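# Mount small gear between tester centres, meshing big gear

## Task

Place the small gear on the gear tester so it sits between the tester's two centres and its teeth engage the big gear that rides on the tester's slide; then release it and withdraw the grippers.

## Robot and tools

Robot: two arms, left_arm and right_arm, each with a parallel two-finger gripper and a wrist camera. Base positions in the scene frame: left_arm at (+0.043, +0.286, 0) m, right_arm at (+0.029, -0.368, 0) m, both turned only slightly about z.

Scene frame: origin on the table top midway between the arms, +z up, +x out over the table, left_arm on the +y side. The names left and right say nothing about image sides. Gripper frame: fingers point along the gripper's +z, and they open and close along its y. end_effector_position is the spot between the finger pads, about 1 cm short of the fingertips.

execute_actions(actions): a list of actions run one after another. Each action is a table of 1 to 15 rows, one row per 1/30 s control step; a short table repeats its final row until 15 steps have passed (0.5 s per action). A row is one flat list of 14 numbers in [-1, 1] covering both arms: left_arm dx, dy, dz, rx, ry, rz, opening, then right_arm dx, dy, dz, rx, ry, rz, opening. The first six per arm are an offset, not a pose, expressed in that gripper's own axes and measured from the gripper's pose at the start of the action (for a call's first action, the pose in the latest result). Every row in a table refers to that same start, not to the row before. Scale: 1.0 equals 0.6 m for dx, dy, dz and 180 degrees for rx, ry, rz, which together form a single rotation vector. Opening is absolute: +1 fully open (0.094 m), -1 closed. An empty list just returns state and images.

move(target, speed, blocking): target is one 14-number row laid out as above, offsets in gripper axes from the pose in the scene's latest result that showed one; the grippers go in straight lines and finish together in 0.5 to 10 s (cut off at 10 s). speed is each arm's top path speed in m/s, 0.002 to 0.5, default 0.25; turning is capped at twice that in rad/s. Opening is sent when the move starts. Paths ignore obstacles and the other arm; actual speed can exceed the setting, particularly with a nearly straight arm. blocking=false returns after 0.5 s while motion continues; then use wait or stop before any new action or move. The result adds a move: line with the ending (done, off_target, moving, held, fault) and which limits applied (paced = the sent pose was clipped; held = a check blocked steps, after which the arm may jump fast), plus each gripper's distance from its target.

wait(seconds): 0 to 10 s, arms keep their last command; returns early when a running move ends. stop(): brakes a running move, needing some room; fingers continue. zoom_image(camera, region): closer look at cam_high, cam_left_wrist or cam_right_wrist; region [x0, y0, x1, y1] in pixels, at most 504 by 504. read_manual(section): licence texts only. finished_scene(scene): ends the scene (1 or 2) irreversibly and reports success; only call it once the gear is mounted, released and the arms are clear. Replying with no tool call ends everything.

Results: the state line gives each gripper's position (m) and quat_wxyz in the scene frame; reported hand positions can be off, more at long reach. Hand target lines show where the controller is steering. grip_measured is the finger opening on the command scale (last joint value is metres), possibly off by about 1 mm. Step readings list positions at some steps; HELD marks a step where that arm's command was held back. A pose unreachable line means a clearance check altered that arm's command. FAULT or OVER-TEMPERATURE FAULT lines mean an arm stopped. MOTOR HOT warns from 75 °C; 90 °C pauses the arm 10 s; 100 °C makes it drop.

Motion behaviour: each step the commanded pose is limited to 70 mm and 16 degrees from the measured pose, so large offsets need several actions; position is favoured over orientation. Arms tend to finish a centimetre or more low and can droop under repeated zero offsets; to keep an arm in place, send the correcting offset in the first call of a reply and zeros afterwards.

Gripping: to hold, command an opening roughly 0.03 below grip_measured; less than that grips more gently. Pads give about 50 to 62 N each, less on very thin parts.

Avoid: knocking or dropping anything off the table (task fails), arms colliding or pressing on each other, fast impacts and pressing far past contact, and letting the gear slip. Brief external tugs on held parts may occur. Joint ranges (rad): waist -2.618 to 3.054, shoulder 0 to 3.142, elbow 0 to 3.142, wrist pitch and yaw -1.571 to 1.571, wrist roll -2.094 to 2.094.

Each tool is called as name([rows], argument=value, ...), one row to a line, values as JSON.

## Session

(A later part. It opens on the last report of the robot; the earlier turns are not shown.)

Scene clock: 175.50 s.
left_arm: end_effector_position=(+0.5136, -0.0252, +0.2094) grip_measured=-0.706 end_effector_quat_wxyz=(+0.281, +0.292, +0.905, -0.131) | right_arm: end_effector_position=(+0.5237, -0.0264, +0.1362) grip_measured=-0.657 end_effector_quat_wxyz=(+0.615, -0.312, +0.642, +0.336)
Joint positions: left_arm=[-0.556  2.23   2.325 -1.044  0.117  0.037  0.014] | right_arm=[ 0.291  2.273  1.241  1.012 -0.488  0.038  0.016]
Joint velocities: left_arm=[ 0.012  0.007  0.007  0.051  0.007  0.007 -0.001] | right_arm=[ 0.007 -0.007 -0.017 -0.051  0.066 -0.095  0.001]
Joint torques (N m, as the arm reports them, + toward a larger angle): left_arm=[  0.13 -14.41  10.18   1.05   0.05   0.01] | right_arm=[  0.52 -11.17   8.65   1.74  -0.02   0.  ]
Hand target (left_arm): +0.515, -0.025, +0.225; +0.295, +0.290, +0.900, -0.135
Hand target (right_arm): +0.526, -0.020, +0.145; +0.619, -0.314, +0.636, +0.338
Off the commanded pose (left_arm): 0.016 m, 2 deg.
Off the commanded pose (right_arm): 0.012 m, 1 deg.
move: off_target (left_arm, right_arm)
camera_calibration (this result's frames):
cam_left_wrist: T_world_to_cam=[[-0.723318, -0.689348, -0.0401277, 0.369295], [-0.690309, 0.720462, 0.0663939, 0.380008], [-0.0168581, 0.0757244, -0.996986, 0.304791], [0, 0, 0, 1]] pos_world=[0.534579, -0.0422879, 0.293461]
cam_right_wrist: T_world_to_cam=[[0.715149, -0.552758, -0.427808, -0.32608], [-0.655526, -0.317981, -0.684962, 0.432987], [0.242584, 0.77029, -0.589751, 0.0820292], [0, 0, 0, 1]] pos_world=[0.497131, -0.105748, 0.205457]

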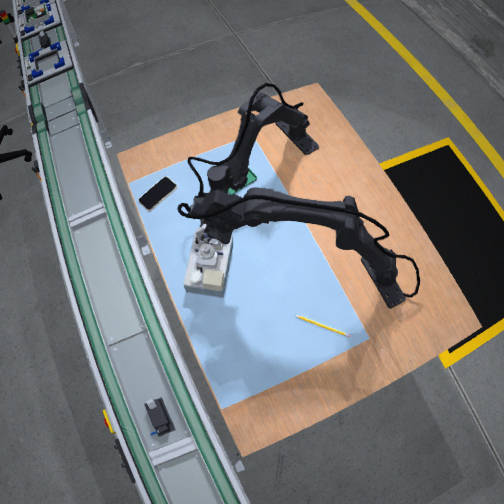

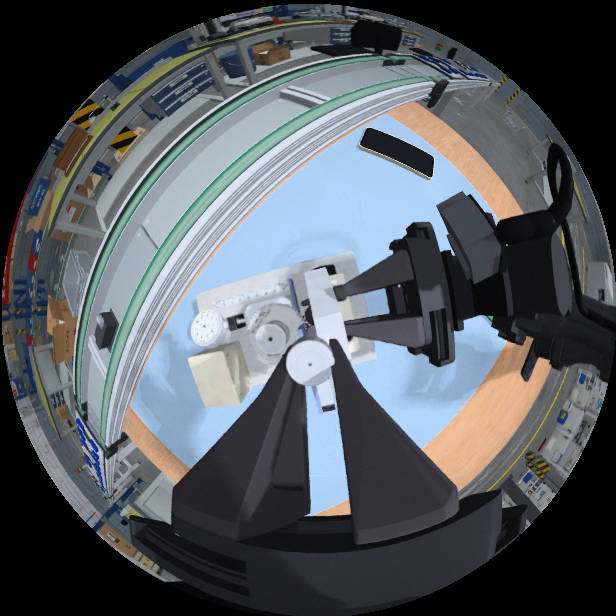

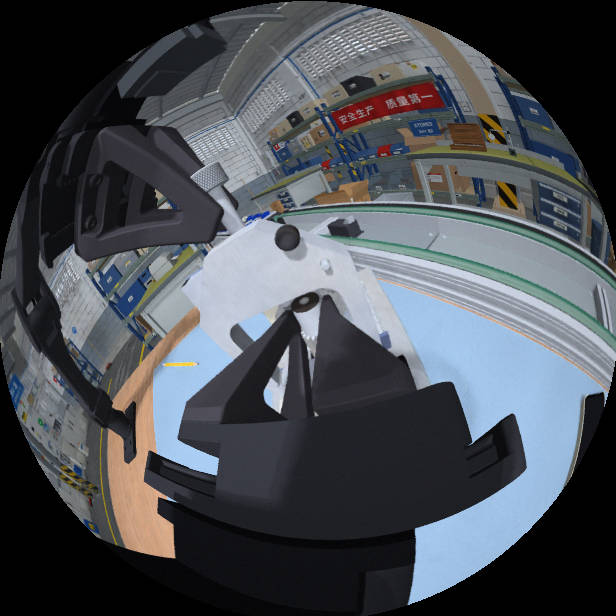

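Gear too far right; need +y ~8mm.

move(target=[-0.07,0,-0.09,0,-0.04,0,-0.9,-0.035,0,0,0,-0.015,-0.015,-0.8], speed=0.04)

move(target=[-0.06,0,-0.08,0,-0.04,0,-0.9,-0.025,0.027,0.008,0,-0.01,-0.01,-0.8], speed=0.04)

move(target=[-0.01,0,-0.01,0,0,0,-0.9,-0.005,0.008,0.008,0,0,0,-0.8], speed=0.01)

zoom_image(camera="cam_right_wrist", region=[180, 120, 440, 380])

Scene clock: 187.20 s.
left_arm: end_effector_position=(+0.5135, -0.0252, +0.2255) grip_measured=-0.706 end_effector_quat_wxyz=(+0.286, +0.292, +0.903, -0.133) | right_arm: end_effector_position=(+0.5238, -0.0264, +0.1376) grip_measured=-0.657 end_effector_quat_wxyz=(+0.620, -0.315, +0.638, +0.332)
Joint positions: left_arm=[-0.556  2.254  2.429 -1.113  0.117  0.037  0.014] | right_arm=[ 0.291  2.273  1.241  1.018 -0.488  0.026  0.016]
Joint velocities: left_arm=[-0.017  0.007  0.022  0.066 -0.037  0.051  0.001] | right_arm=[ 0.007  0.002  0.012 -0.037 -0.022 -0.081  0.001]
Joint torques (N m, as the arm reports them, + toward a larger angle): left_arm=[  0.83 -18.54  12.01   1.28   0.23  -0.05] | right_arm=[ -0.02 -12.98   6.68   2.16   0.01  -0.09]
Hand target (left_arm): +0.516, -0.021, +0.277; +0.338, +0.283, +0.885, -0.151
Hand target (right_arm): +0.525, -0.027, +0.157; +0.638, -0.319, +0.620, +0.328
Off the commanded pose (left_arm): 0.052 m, 7 deg.
Off the commanded pose (right_arm): 0.020 m, 3 deg.
move: off_target (left_arm, right_arm)
camera_calibration (this result's frames):
cam_left_wrist: T_world_to_cam=[[-0.723144, -0.689351, -0.0431005, 0.370493], [-0.690656, 0.721005, 0.0560984, 0.381348], [-0.00759582, 0.0703348, -0.997495, 0.316027], [0, 0, 0, 1]] pos_world=[0.5337, -0.0417814, 0.309811]
cam_right_wrist: T_world_to_cam=[[0.72139, -0.554656, -0.414672, -0.330682], [-0.645193, -0.320705, -0.693451, 0.429663], [0.251639, 0.767793, -0.589213, 0.0779691], [0, 0, 0, 1]] pos_world=[0.496147, -0.105484, 0.206766]

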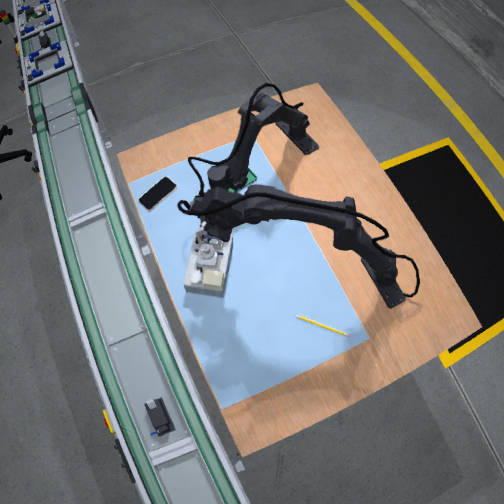

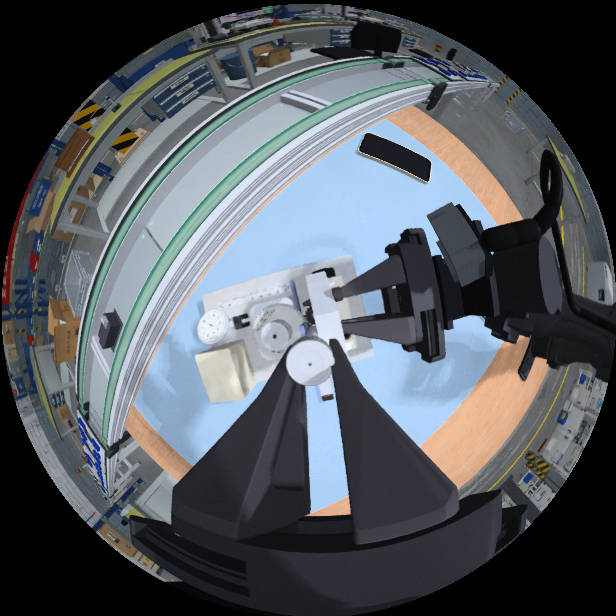

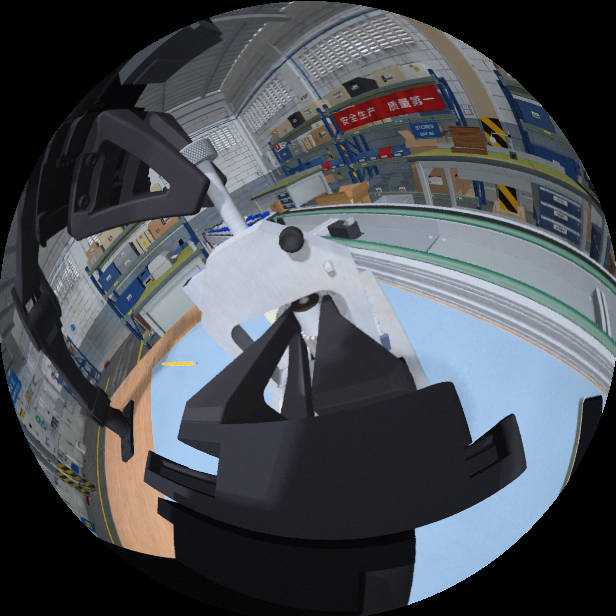

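Scene clock: 189.00 s.
left_arm: end_effector_position=(+0.5134, -0.0250, +0.2203) grip_measured=-0.706 end_effector_quat_wxyz=(+0.280, +0.294, +0.904, -0.130) | right_arm: end_effector_position=(+0.5247, -0.0236, +0.1384) grip_measured=-0.657 end_effector_quat_wxyz=(+0.627, -0.310, +0.639, +0.321)
Joint positions: left_arm=[-0.556  2.263  2.429 -1.118  0.117  0.042  0.014] | right_arm=[ 0.305  2.273  1.241  1.022 -0.448  0.016  0.016]
Joint velocities: left_arm=[-0.012 -0.007 -0.007 -0.037 -0.095 -0.081 -0.001] | right_arm=[ 0.002 -0.017  0.007  0.022  0.066 -0.022 -0.001]
Joint torques (N m, as the arm reports them, + toward a larger angle): left_arm=[  0.84 -20.94  12.15   1.27   0.22  -0.1 ] | right_arm=[  1.61 -13.33   5.57   2.16  -0.02  -0.06]
Hand target (left_arm): +0.513, -0.020, +0.284; +0.343, +0.283, +0.883, -0.152
Hand target (right_arm): +0.514, -0.013, +0.153; +0.635, -0.320, +0.623, +0.327
Off the commanded pose (left_arm): 0.065 m, 8 deg.
Off the commanded pose (right_arm): 0.021 m, 2 deg.
move: off_target (left_arm, right_arm)
camera_calibration (this result's frames):
cam_left_wrist: T_world_to_cam=[[-0.725927, -0.686448, -0.0426493, 0.371696], [-0.687569, 0.722812, 0.0692229, 0.377042], [-0.0166905, 0.0795751, -0.996689, 0.315554], [0, 0, 0, 1]] pos_world=[0.534333, -0.0424905, 0.304262]
cam_right_wrist: T_world_to_cam=[[0.711766, -0.574758, -0.403785, -0.326331], [-0.645103, -0.307451, -0.699511, 0.432814], [0.277905, 0.758371, -0.589611, 0.0621321], [0, 0, 0, 1]] pos_world=[0.494214, -0.101611, 0.207625]

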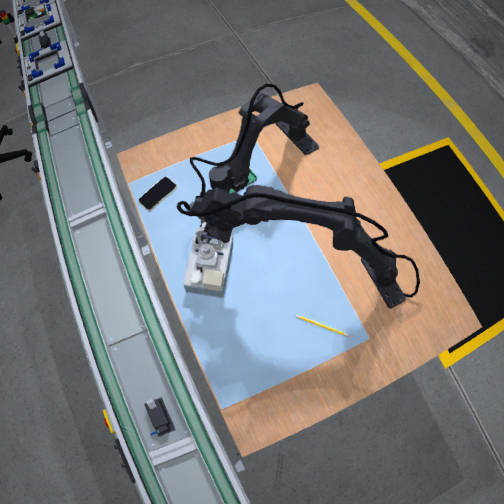

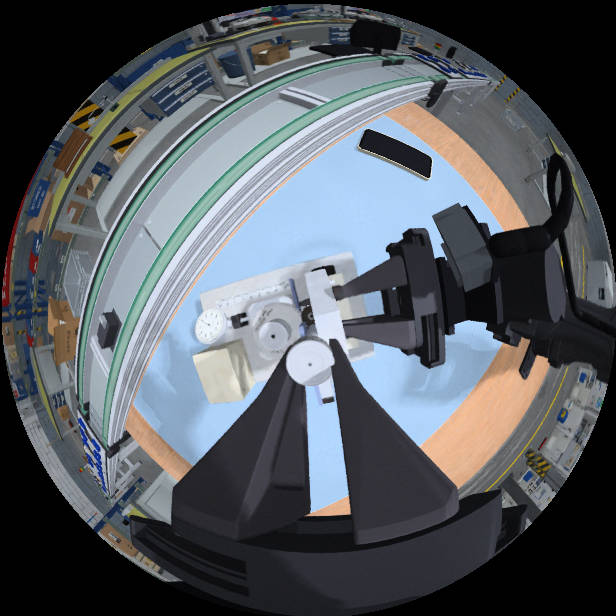

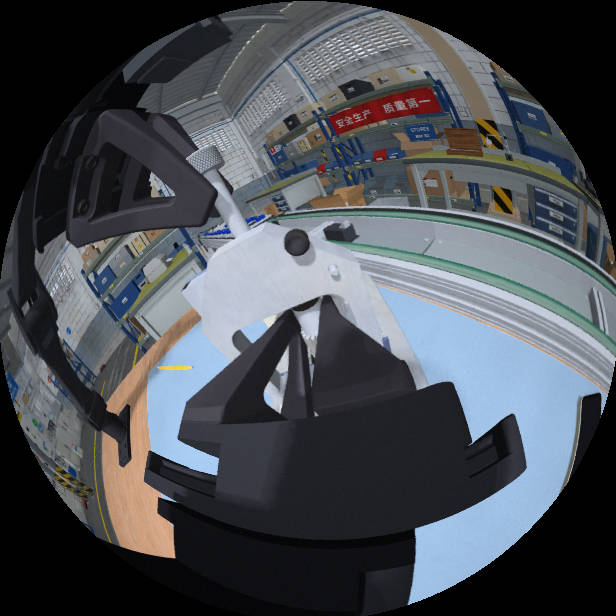

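Scene clock: 190.07 s.
left_arm: end_effector_position=(+0.5134, -0.0249, +0.2110) grip_measured=-0.706 end_effector_quat_wxyz=(+0.264, +0.297, +0.909, -0.125) | right_arm: end_effector_position=(+0.5256, -0.0244, +0.1367) grip_measured=-0.657 end_effector_quat_wxyz=(+0.625, -0.309, +0.642, +0.318)
Joint positions: left_arm=[-0.556  2.307  2.489 -1.17   0.116  0.048  0.014] | right_arm=[ 0.305  2.273  1.241  1.015 -0.443  0.016  0.016]
Joint velocities: left_arm=[-0.007  0.017  0.022 -0.081  0.066 -0.007  0.001] | right_arm=[-0.002  0.007  0.002 -0.007  0.066 -0.007 -0.001]
Joint torques (N m, as the arm reports them, + toward a larger angle): left_arm=[  0.04 -15.02   9.86   1.06   0.1   -0.07] | right_arm=[  1.03 -11.44   7.15   1.89   0.07   0.  ]
Hand target (left_arm): +0.515, -0.025, +0.228; +0.281, +0.294, +0.904, -0.130
Hand target (right_arm): +0.524, -0.017, +0.142; +0.627, -0.311, +0.639, +0.321
Off the commanded pose (left_arm): 0.018 m, 2 deg.
Off the commanded pose (right_arm): 0.009 m, 1 deg.
move: off_target (left_arm)
camera_calibration (this result's frames):
cam_left_wrist: T_world_to_cam=[[-0.730599, -0.68177, -0.0376099, 0.372873], [-0.681389, 0.724427, 0.104471, 0.367044], [-0.0439798, 0.101954, -0.993816, 0.320264], [0, 0, 0, 1]] pos_world=[0.536605, -0.0443346, 0.293962]
cam_right_wrist: T_world_to_cam=[[0.705635, -0.580619, -0.406154, -0.324768], [-0.651461, -0.306146, -0.694171, 0.434563], [0.278707, 0.754425, -0.594278, 0.0615725], [0, 0, 0, 1]] pos_world=[0.495108, -0.101979, 0.206346]

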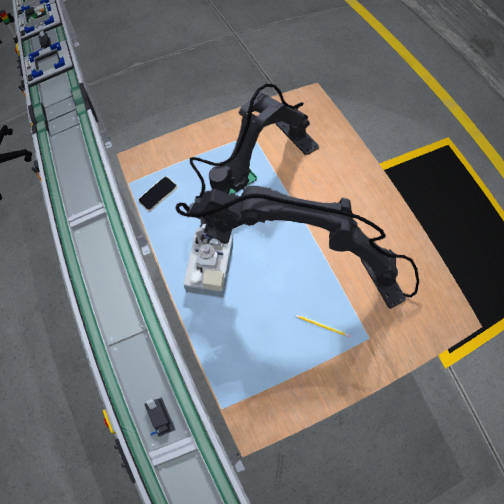

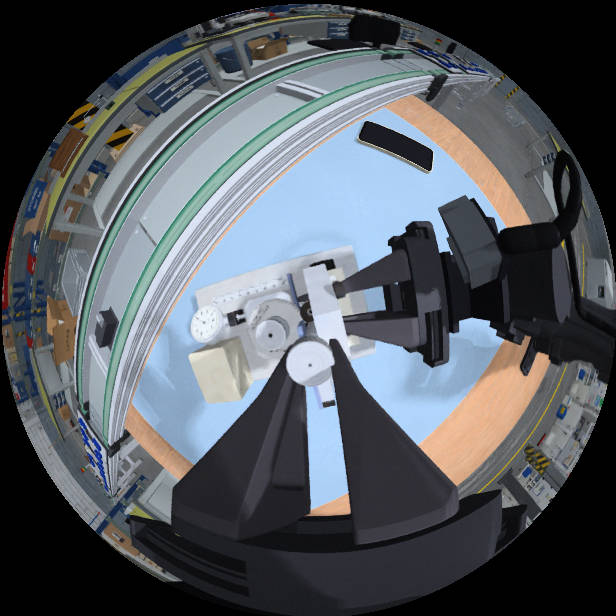

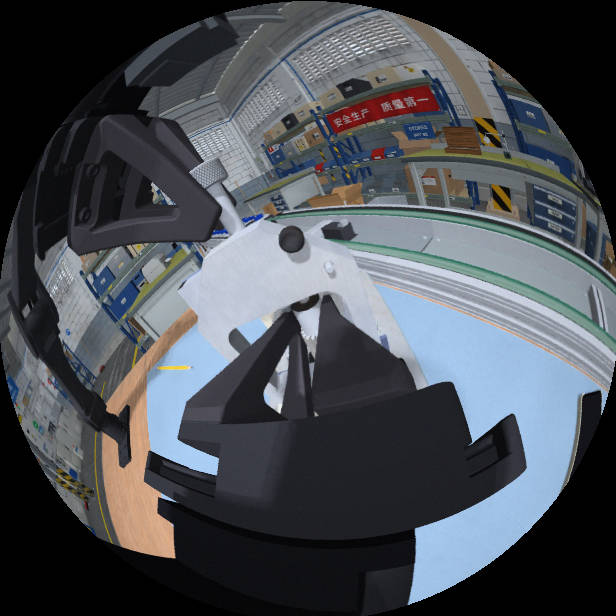

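Region (180, 120, 440, 380) of cam_right_wrist's 616x616 image, scaled by 1.938, with more detail than that image has.

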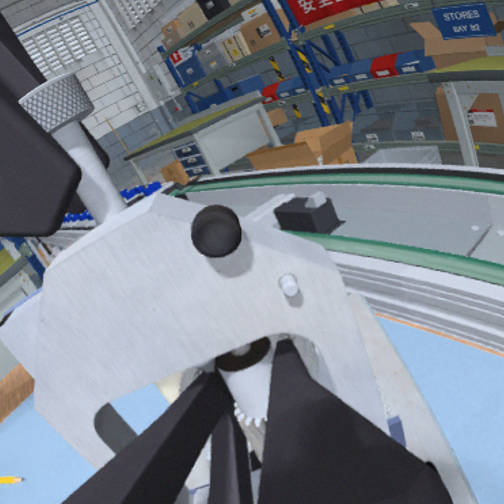

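move(target=[-0.07,0,-0.09,0,-0.05,0,-0.9,-0.01,0,-0.06,0,0,0,-0.8], speed=0.04)

move(target=[-0.06,0,-0.08,0,-0.05,0,-0.9,-0.04,0.03,0,-0.015,-0.015,0,-0.8], speed=0.04)

Scene clock: 197.80 s.
left_arm: end_effector_position=(+0.5135, -0.0250, +0.2217) grip_measured=-0.706 end_effector_quat_wxyz=(+0.274, +0.297, +0.906, -0.127) | right_arm: end_effector_position=(+0.5059, -0.0470, +0.1301) grip_measured=-0.657 end_effector_quat_wxyz=(+0.616, -0.308, +0.651, +0.319)
Joint positions: left_arm=[-0.556  2.301  2.512 -1.177  0.116  0.049  0.014] | right_arm=[ 0.278  2.203  1.101  1.059 -0.47   0.016  0.016]
Joint velocities: left_arm=[-0.002 -0.007  0.012  0.051 -0.095  0.007 -0.001] | right_arm=[-0.017 -0.027 -0.002 -0.037 -0.037 -0.007  0.001]
Joint torques (N m, as the arm reports them, + toward a larger angle): left_arm=[  0.86 -19.61  11.68   1.38   0.31  -0.1 ] | right_arm=[ -0.65 -12.89   4.58   2.14  -0.11   0.03]
Hand target (left_arm): +0.516, -0.022, +0.278; +0.335, +0.287, +0.885, -0.149
Hand target (right_arm): +0.504, -0.053, +0.143; +0.625, -0.308, +0.642, +0.319
Off the commanded pose (left_arm): 0.058 m, 8 deg.
Off the commanded pose (right_arm): 0.015 m, 1 deg.
move: off_target (left_arm, right_arm)
camera_calibration (this result's frames):
cam_left_wrist: T_world_to_cam=[[-0.730274, -0.681752, -0.0437511, 0.374494], [-0.682678, 0.725877, 0.0839838, 0.371261], [-0.0254982, 0.0911991, -0.995506, 0.321482], [0, 0, 0, 1]] pos_world=[0.535133, -0.0434964, 0.305242]
cam_right_wrist: T_world_to_cam=[[0.696154, -0.584817, -0.416364, -0.320717], [-0.667492, -0.313813, -0.67526, 0.415524], [0.264243, 0.748004, -0.608823, 0.089149], [0, 0, 0, 1]] pos_world=[0.47707, -0.123848, 0.201327]

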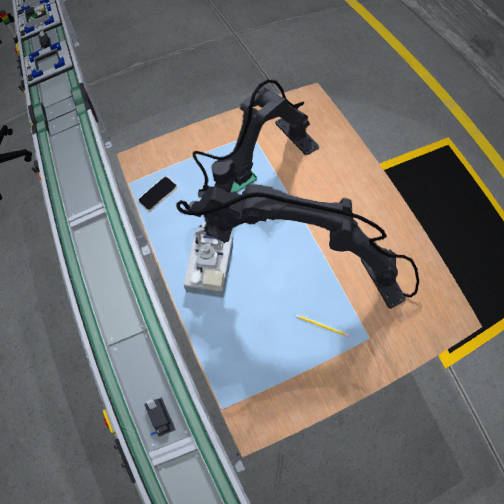

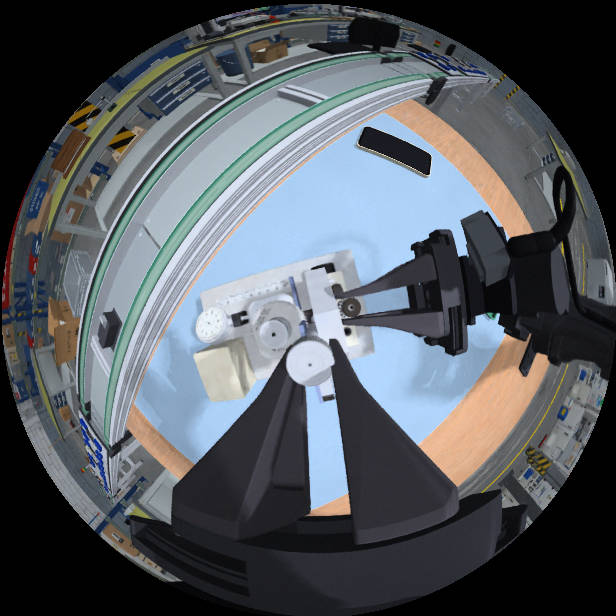

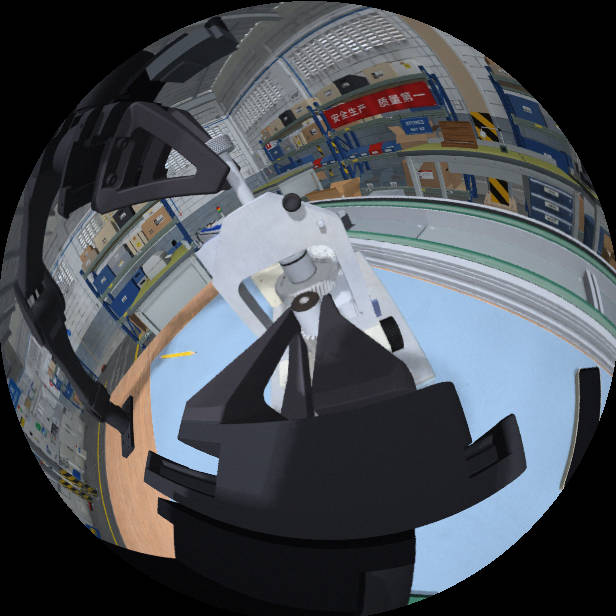

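Scene clock: 200.10 s.
left_arm: end_effector_position=(+0.5137, -0.0251, +0.2260) grip_measured=-0.706 end_effector_quat_wxyz=(+0.283, +0.295, +0.903, -0.130) | right_arm: end_effector_position=(+0.5002, -0.0407, +0.1392) grip_measured=-0.657 end_effector_quat_wxyz=(+0.616, -0.311, +0.643, +0.332)
Joint positions: left_arm=[-0.556  2.274  2.471 -1.143  0.116  0.046  0.014] | right_arm=[ 0.288  2.189  1.101  1.065 -0.486  0.033  0.016]
Joint velocities: left_arm=[-0.007  0.012  0.002 -0.037 -0.007 -0.022 -0.001] | right_arm=[ 0.007 -0.007  0.007  0.022  0.007 -0.007  0.   ]
Joint torques (N m, as the arm reports them, + toward a larger angle): left_arm=[  0.75 -21.54   7.97   1.68   0.24  -0.07] | right_arm=[  0.81 -12.66   5.28   2.15  -0.14   0.1 ]
Hand target (left_arm): +0.515, -0.021, +0.280; +0.343, +0.287, +0.882, -0.151
Hand target (right_arm): +0.493, -0.036, +0.154; +0.623, -0.316, +0.629, +0.341
Off the commanded pose (left_arm): 0.056 m, 8 deg.
Off the commanded pose (right_arm): 0.018 m, 2 deg.
move: off_target (left_arm, right_arm)
camera_calibration (this result's frames):
cam_left_wrist: T_world_to_cam=[[-0.727649, -0.684329, -0.0471163, 0.374094], [-0.685878, 0.724862, 0.0643963, 0.37716], [-0.00991546, 0.079174, -0.996811, 0.317831], [0, 0, 0, 1]] pos_world=[0.534046, -0.042549, 0.310156]
cam_right_wrist: T_world_to_cam=[[0.712216, -0.559113, -0.424429, -0.315211], [-0.656785, -0.317371, -0.684039, 0.415611], [0.247754, 0.765942, -0.593254, 0.0982763], [0, 0, 0, 1]] pos_world=[0.473117, -0.11961, 0.208812]

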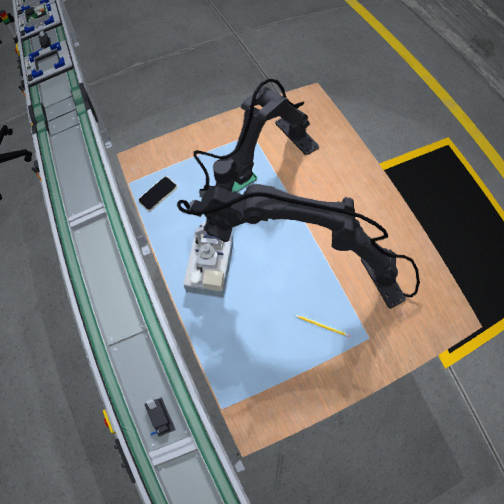

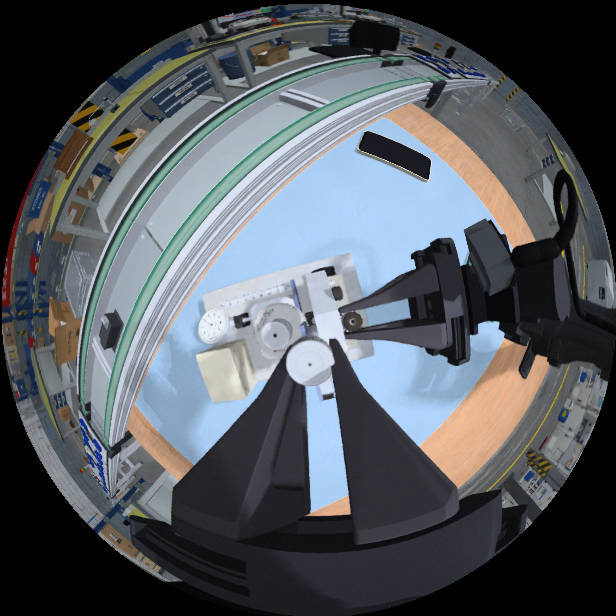

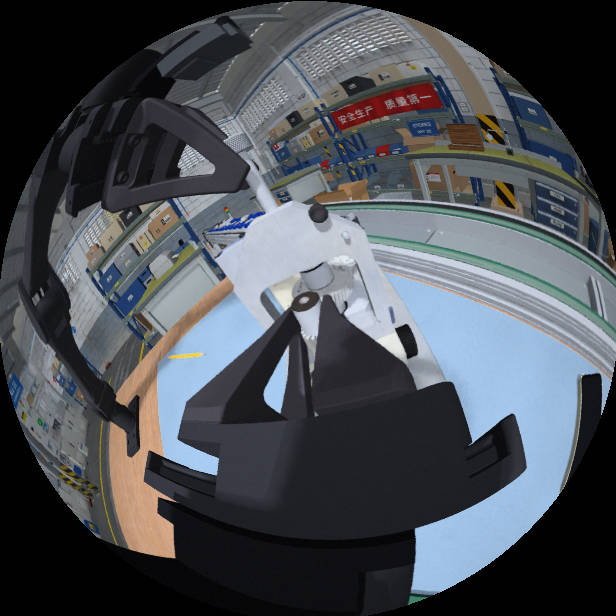

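move(target=[-0.06,0,-0.08,0,-0.05,0,-0.9,-0.032,0,0.05,0,-0.02,-0.015,-0.8], speed=0.04)

move(target=[-0.01,0,-0.01,0,0,0,-0.9,0.004,0,0.008,0,0,0,-0.8], speed=0.01)

zoom_image(camera="cam_right_wrist", region=[180, 120, 440, 380])

Scene clock: 214.47 s.
left_arm: end_effector_position=(+0.5137, -0.0251, +0.2281) grip_measured=-0.706 end_effector_quat_wxyz=(+0.291, +0.293, +0.901, -0.133) | right_arm: end_effector_position=(+0.5144, -0.0244, +0.1462) grip_measured=-0.657 end_effector_quat_wxyz=(+0.631, -0.313, +0.629, +0.329)
Joint positions: left_arm=[-0.556  2.244  2.416 -1.1    0.116  0.041  0.014] | right_arm=[ 0.308  2.246  1.2    1.061 -0.463  0.026  0.016]
Joint velocities: left_arm=[-0.012 -0.007 -0.017 -0.051 -0.037  0.022  0.001] | right_arm=[-0.007 -0.022  0.002 -0.037 -0.022  0.051  0.   ]
Joint torques (N m, as the arm reports them, + toward a larger angle): left_arm=[  0.74 -21.76   8.28   1.67   0.25  -0.06] | right_arm=[  0.79 -10.48   8.99   1.93   0.11  -0.08]
Hand target (left_arm): +0.514, -0.021, +0.285; +0.352, +0.285, +0.878, -0.154
Hand target (right_arm): +0.518, -0.017, +0.158; +0.644, -0.316, +0.616, +0.326
Off the commanded pose (left_arm): 0.058 m, 8 deg.
Off the commanded pose (right_arm): 0.015 m, 2 deg.
move: off_target (left_arm, right_arm)
camera_calibration (this result's frames):
cam_left_wrist: T_world_to_cam=[[-0.724473, -0.687547, -0.0491672, 0.372967], [-0.689294, 0.722985, 0.0465533, 0.382887], [0.00353956, 0.0676172, -0.997705, 0.312864], [0, 0, 0, 1]] pos_world=[0.533019, -0.0415436, 0.312659]
cam_right_wrist: T_world_to_cam=[[0.727368, -0.555141, -0.403429, -0.323993], [-0.629775, -0.306446, -0.713775, 0.425622], [0.272617, 0.773246, -0.572512, 0.0707704], [0, 0, 0, 1]] pos_world=[0.484415, -0.104154, 0.213608]

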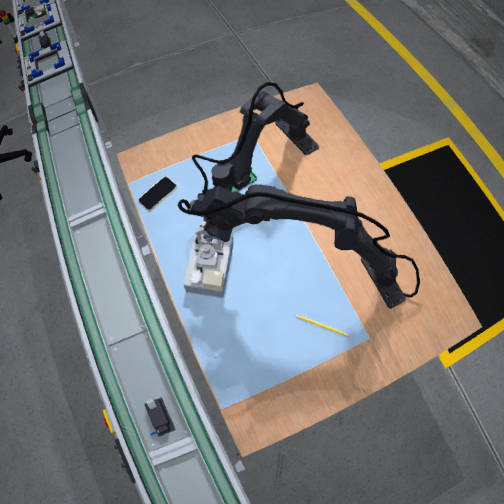

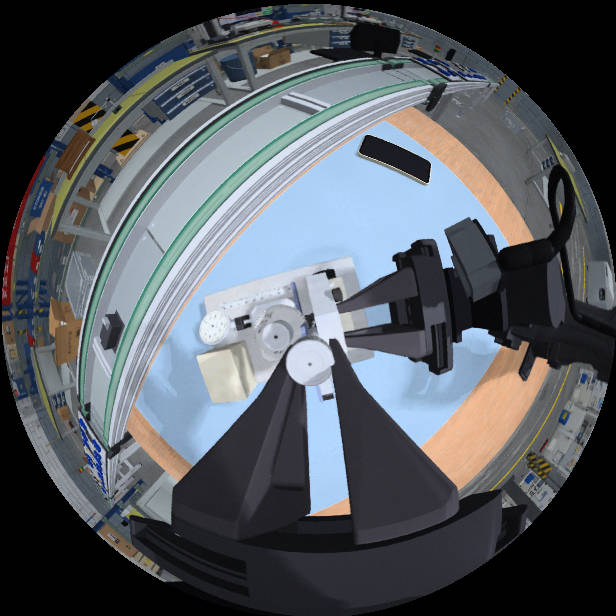

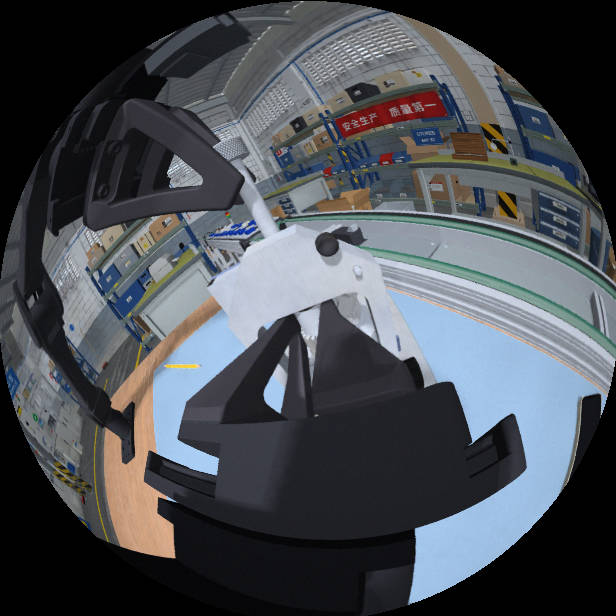

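Scene clock: 215.53 s.
left_arm: end_effector_position=(+0.5134, -0.0248, +0.2125) grip_measured=-0.706 end_effector_quat_wxyz=(+0.269, +0.296, +0.908, -0.126) | right_arm: end_effector_position=(+0.5143, -0.0249, +0.1374) grip_measured=-0.657 end_effector_quat_wxyz=(+0.621, -0.313, +0.638, +0.330)
Joint positions: left_arm=[-0.556  2.291  2.462 -1.149  0.116  0.047  0.014] | right_arm=[ 0.307  2.252  1.198  1.042 -0.466  0.026  0.016]
Joint velocities: left_arm=[-0.007 -0.007  0.027 -0.066  0.051  0.051  0.   ] | right_arm=[ 0.027  0.022 -0.012 -0.022 -0.007  0.007 -0.001]
Joint torques (N m, as the arm reports them, + toward a larger angle): left_arm=[  0.12 -15.59  10.34   1.06   0.12  -0.04] | right_arm=[  0.5  -10.03   7.75   2.13   0.09   0.02]
Hand target (left_arm): +0.514, -0.025, +0.236; +0.292, +0.293, +0.901, -0.133
Hand target (right_arm): +0.517, -0.021, +0.144; +0.631, -0.313, +0.629, +0.329
Off the commanded pose (left_arm): 0.024 m, 3 deg.
Off the commanded pose (right_arm): 0.008 m, 2 deg.
move: off_target (left_arm)
camera_calibration (this result's frames):
cam_left_wrist: T_world_to_cam=[[-0.729296, -0.683051, -0.0396006, 0.372711], [-0.683226, 0.723955, 0.0953488, 0.369722], [-0.036459, 0.0965937, -0.994656, 0.317909], [0, 0, 0, 1]] pos_world=[0.536011, -0.0437899, 0.295717]
cam_right_wrist: T_world_to_cam=[[0.718395, -0.559139, -0.41385, -0.321796], [-0.646226, -0.31621, -0.694552, 0.424735], [0.257488, 0.766404, -0.588494, 0.0759856], [0, 0, 0, 1]] pos_world=[0.486086, -0.103859, 0.206542]

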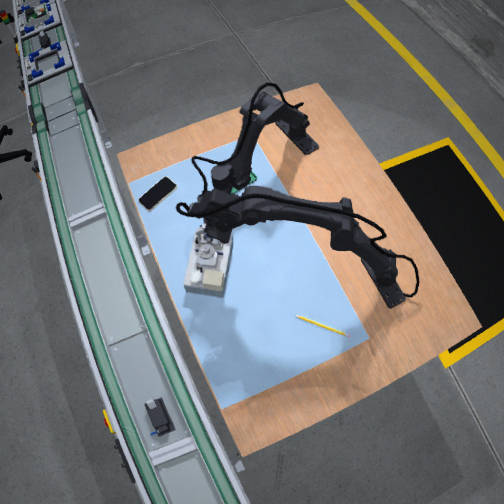

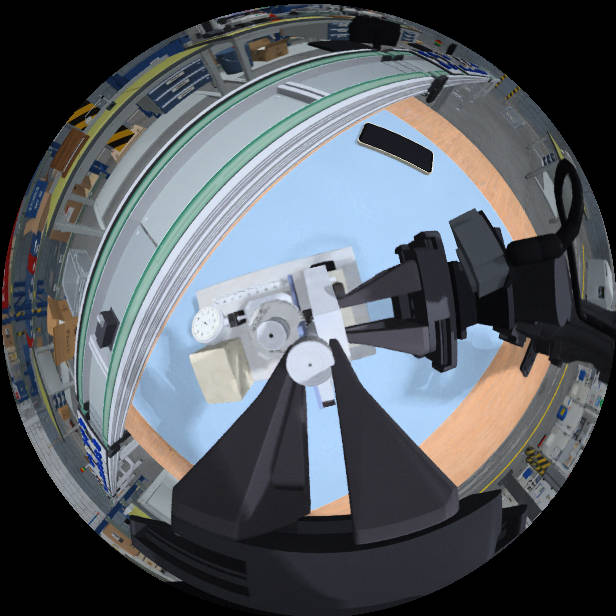

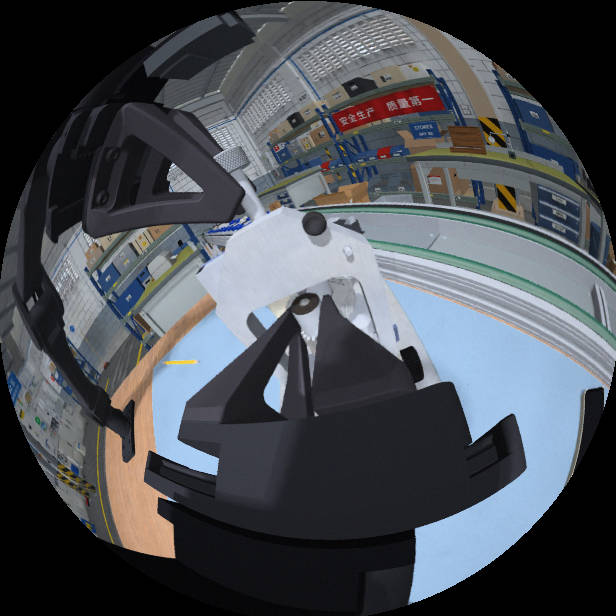

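Region (180, 120, 440, 380) of cam_right_wrist's 616x616 image, scaled by 1.938, with more detail than that image has.

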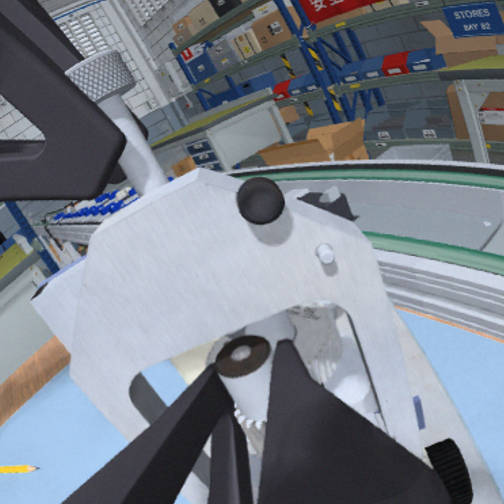

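move(target=[0,0,0,0,0,0,0.3,0,-0.008,0.02,0,0,0,-0.8], speed=0.01)

zoom_image(camera="cam_right_wrist", region=[240, 240, 370, 370])

Scene clock: 222.60 s.
left_arm: end_effector_position=(+0.5132, -0.0247, +0.2116) grip_measured=+0.298 end_effector_quat_wxyz=(+0.267, +0.297, +0.908, -0.126) | right_arm: end_effector_position=(+0.5146, -0.0261, +0.1357) grip_measured=-0.657 end_effector_quat_wxyz=(+0.620, -0.315, +0.637, +0.331)
Joint positions: left_arm=[-0.556  2.293  2.462 -1.151  0.116  0.047  0.061] | right_arm=[ 0.302  2.258  1.198  1.048 -0.476  0.026  0.016]
Joint velocities: left_arm=[-0.007 -0.007 -0.002 -0.066 -0.051  0.037 -0.001] | right_arm=[ 0.002 -0.012 -0.012 -0.007 -0.051 -0.037 -0.001]
Joint torques (N m, as the arm reports them, + toward a larger angle): left_arm=[  0.04 -14.35   6.55   1.18   0.08  -0.01] | right_arm=[ 0.48 -8.9  10.51  1.54  0.14  0.02]
Hand target (left_arm): +0.513, -0.025, +0.212; +0.268, +0.297, +0.908, -0.126
Hand target (right_arm): +0.524, -0.019, +0.138; +0.621, -0.313, +0.638, +0.330
Off the commanded pose (left_arm): 0.001 m, 0 deg.
Off the commanded pose (right_arm): 0.013 m, 0 deg.
move: off_target (right_arm)
camera_calibration (this result's frames):
cam_left_wrist: T_world_to_cam=[[-0.729608, -0.682753, -0.0390045, 0.372652], [-0.68276, 0.724001, 0.0982927, 0.368706], [-0.0388703, 0.0983458, -0.994393, 0.318255], [0, 0, 0, 1]] pos_world=[0.535998, -0.0438131, 0.294765]
cam_right_wrist: T_world_to_cam=[[0.721489, -0.555179, -0.4138, -0.324806], [-0.644331, -0.319462, -0.694825, 0.422309], [0.253559, 0.767932, -0.588207, 0.077812], [0, 0, 0, 1]] pos_world=[0.486721, -0.105168, 0.204796]

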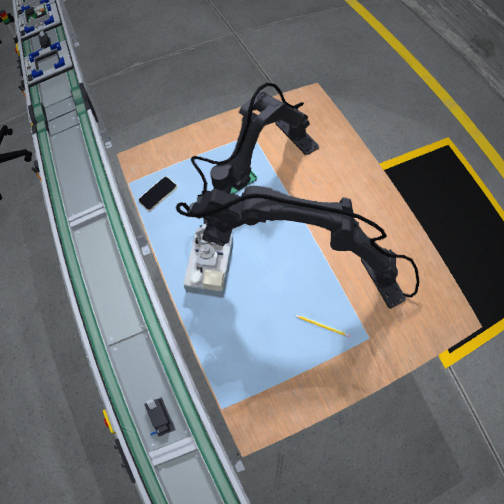

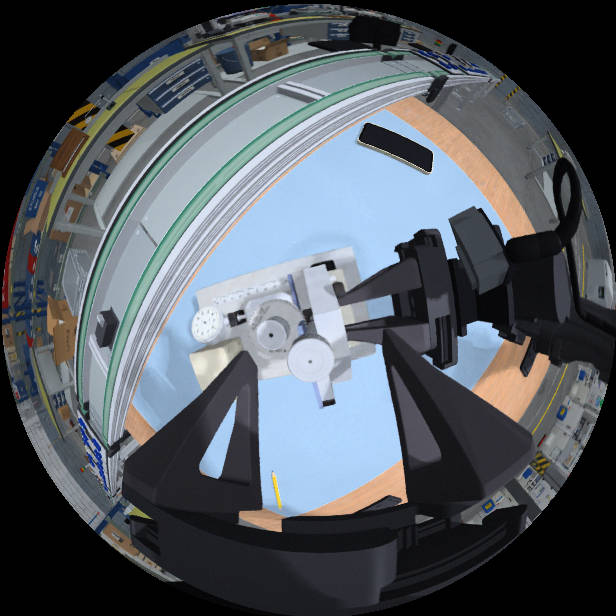

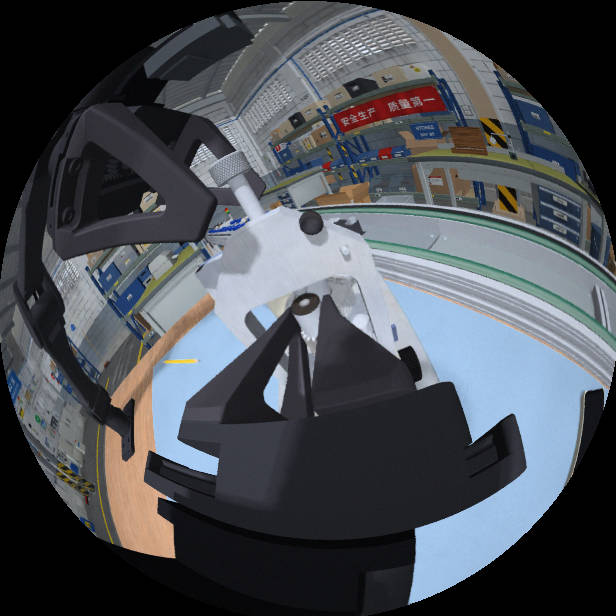

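Region (240, 240, 370, 370) of cam_right_wrist's 616x616 image, scaled by 3.877, with more detail than that image has.

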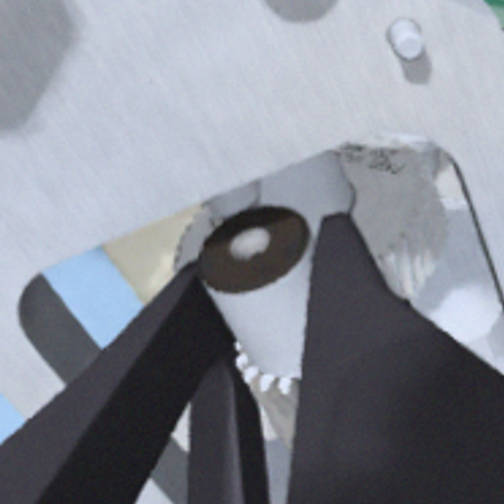

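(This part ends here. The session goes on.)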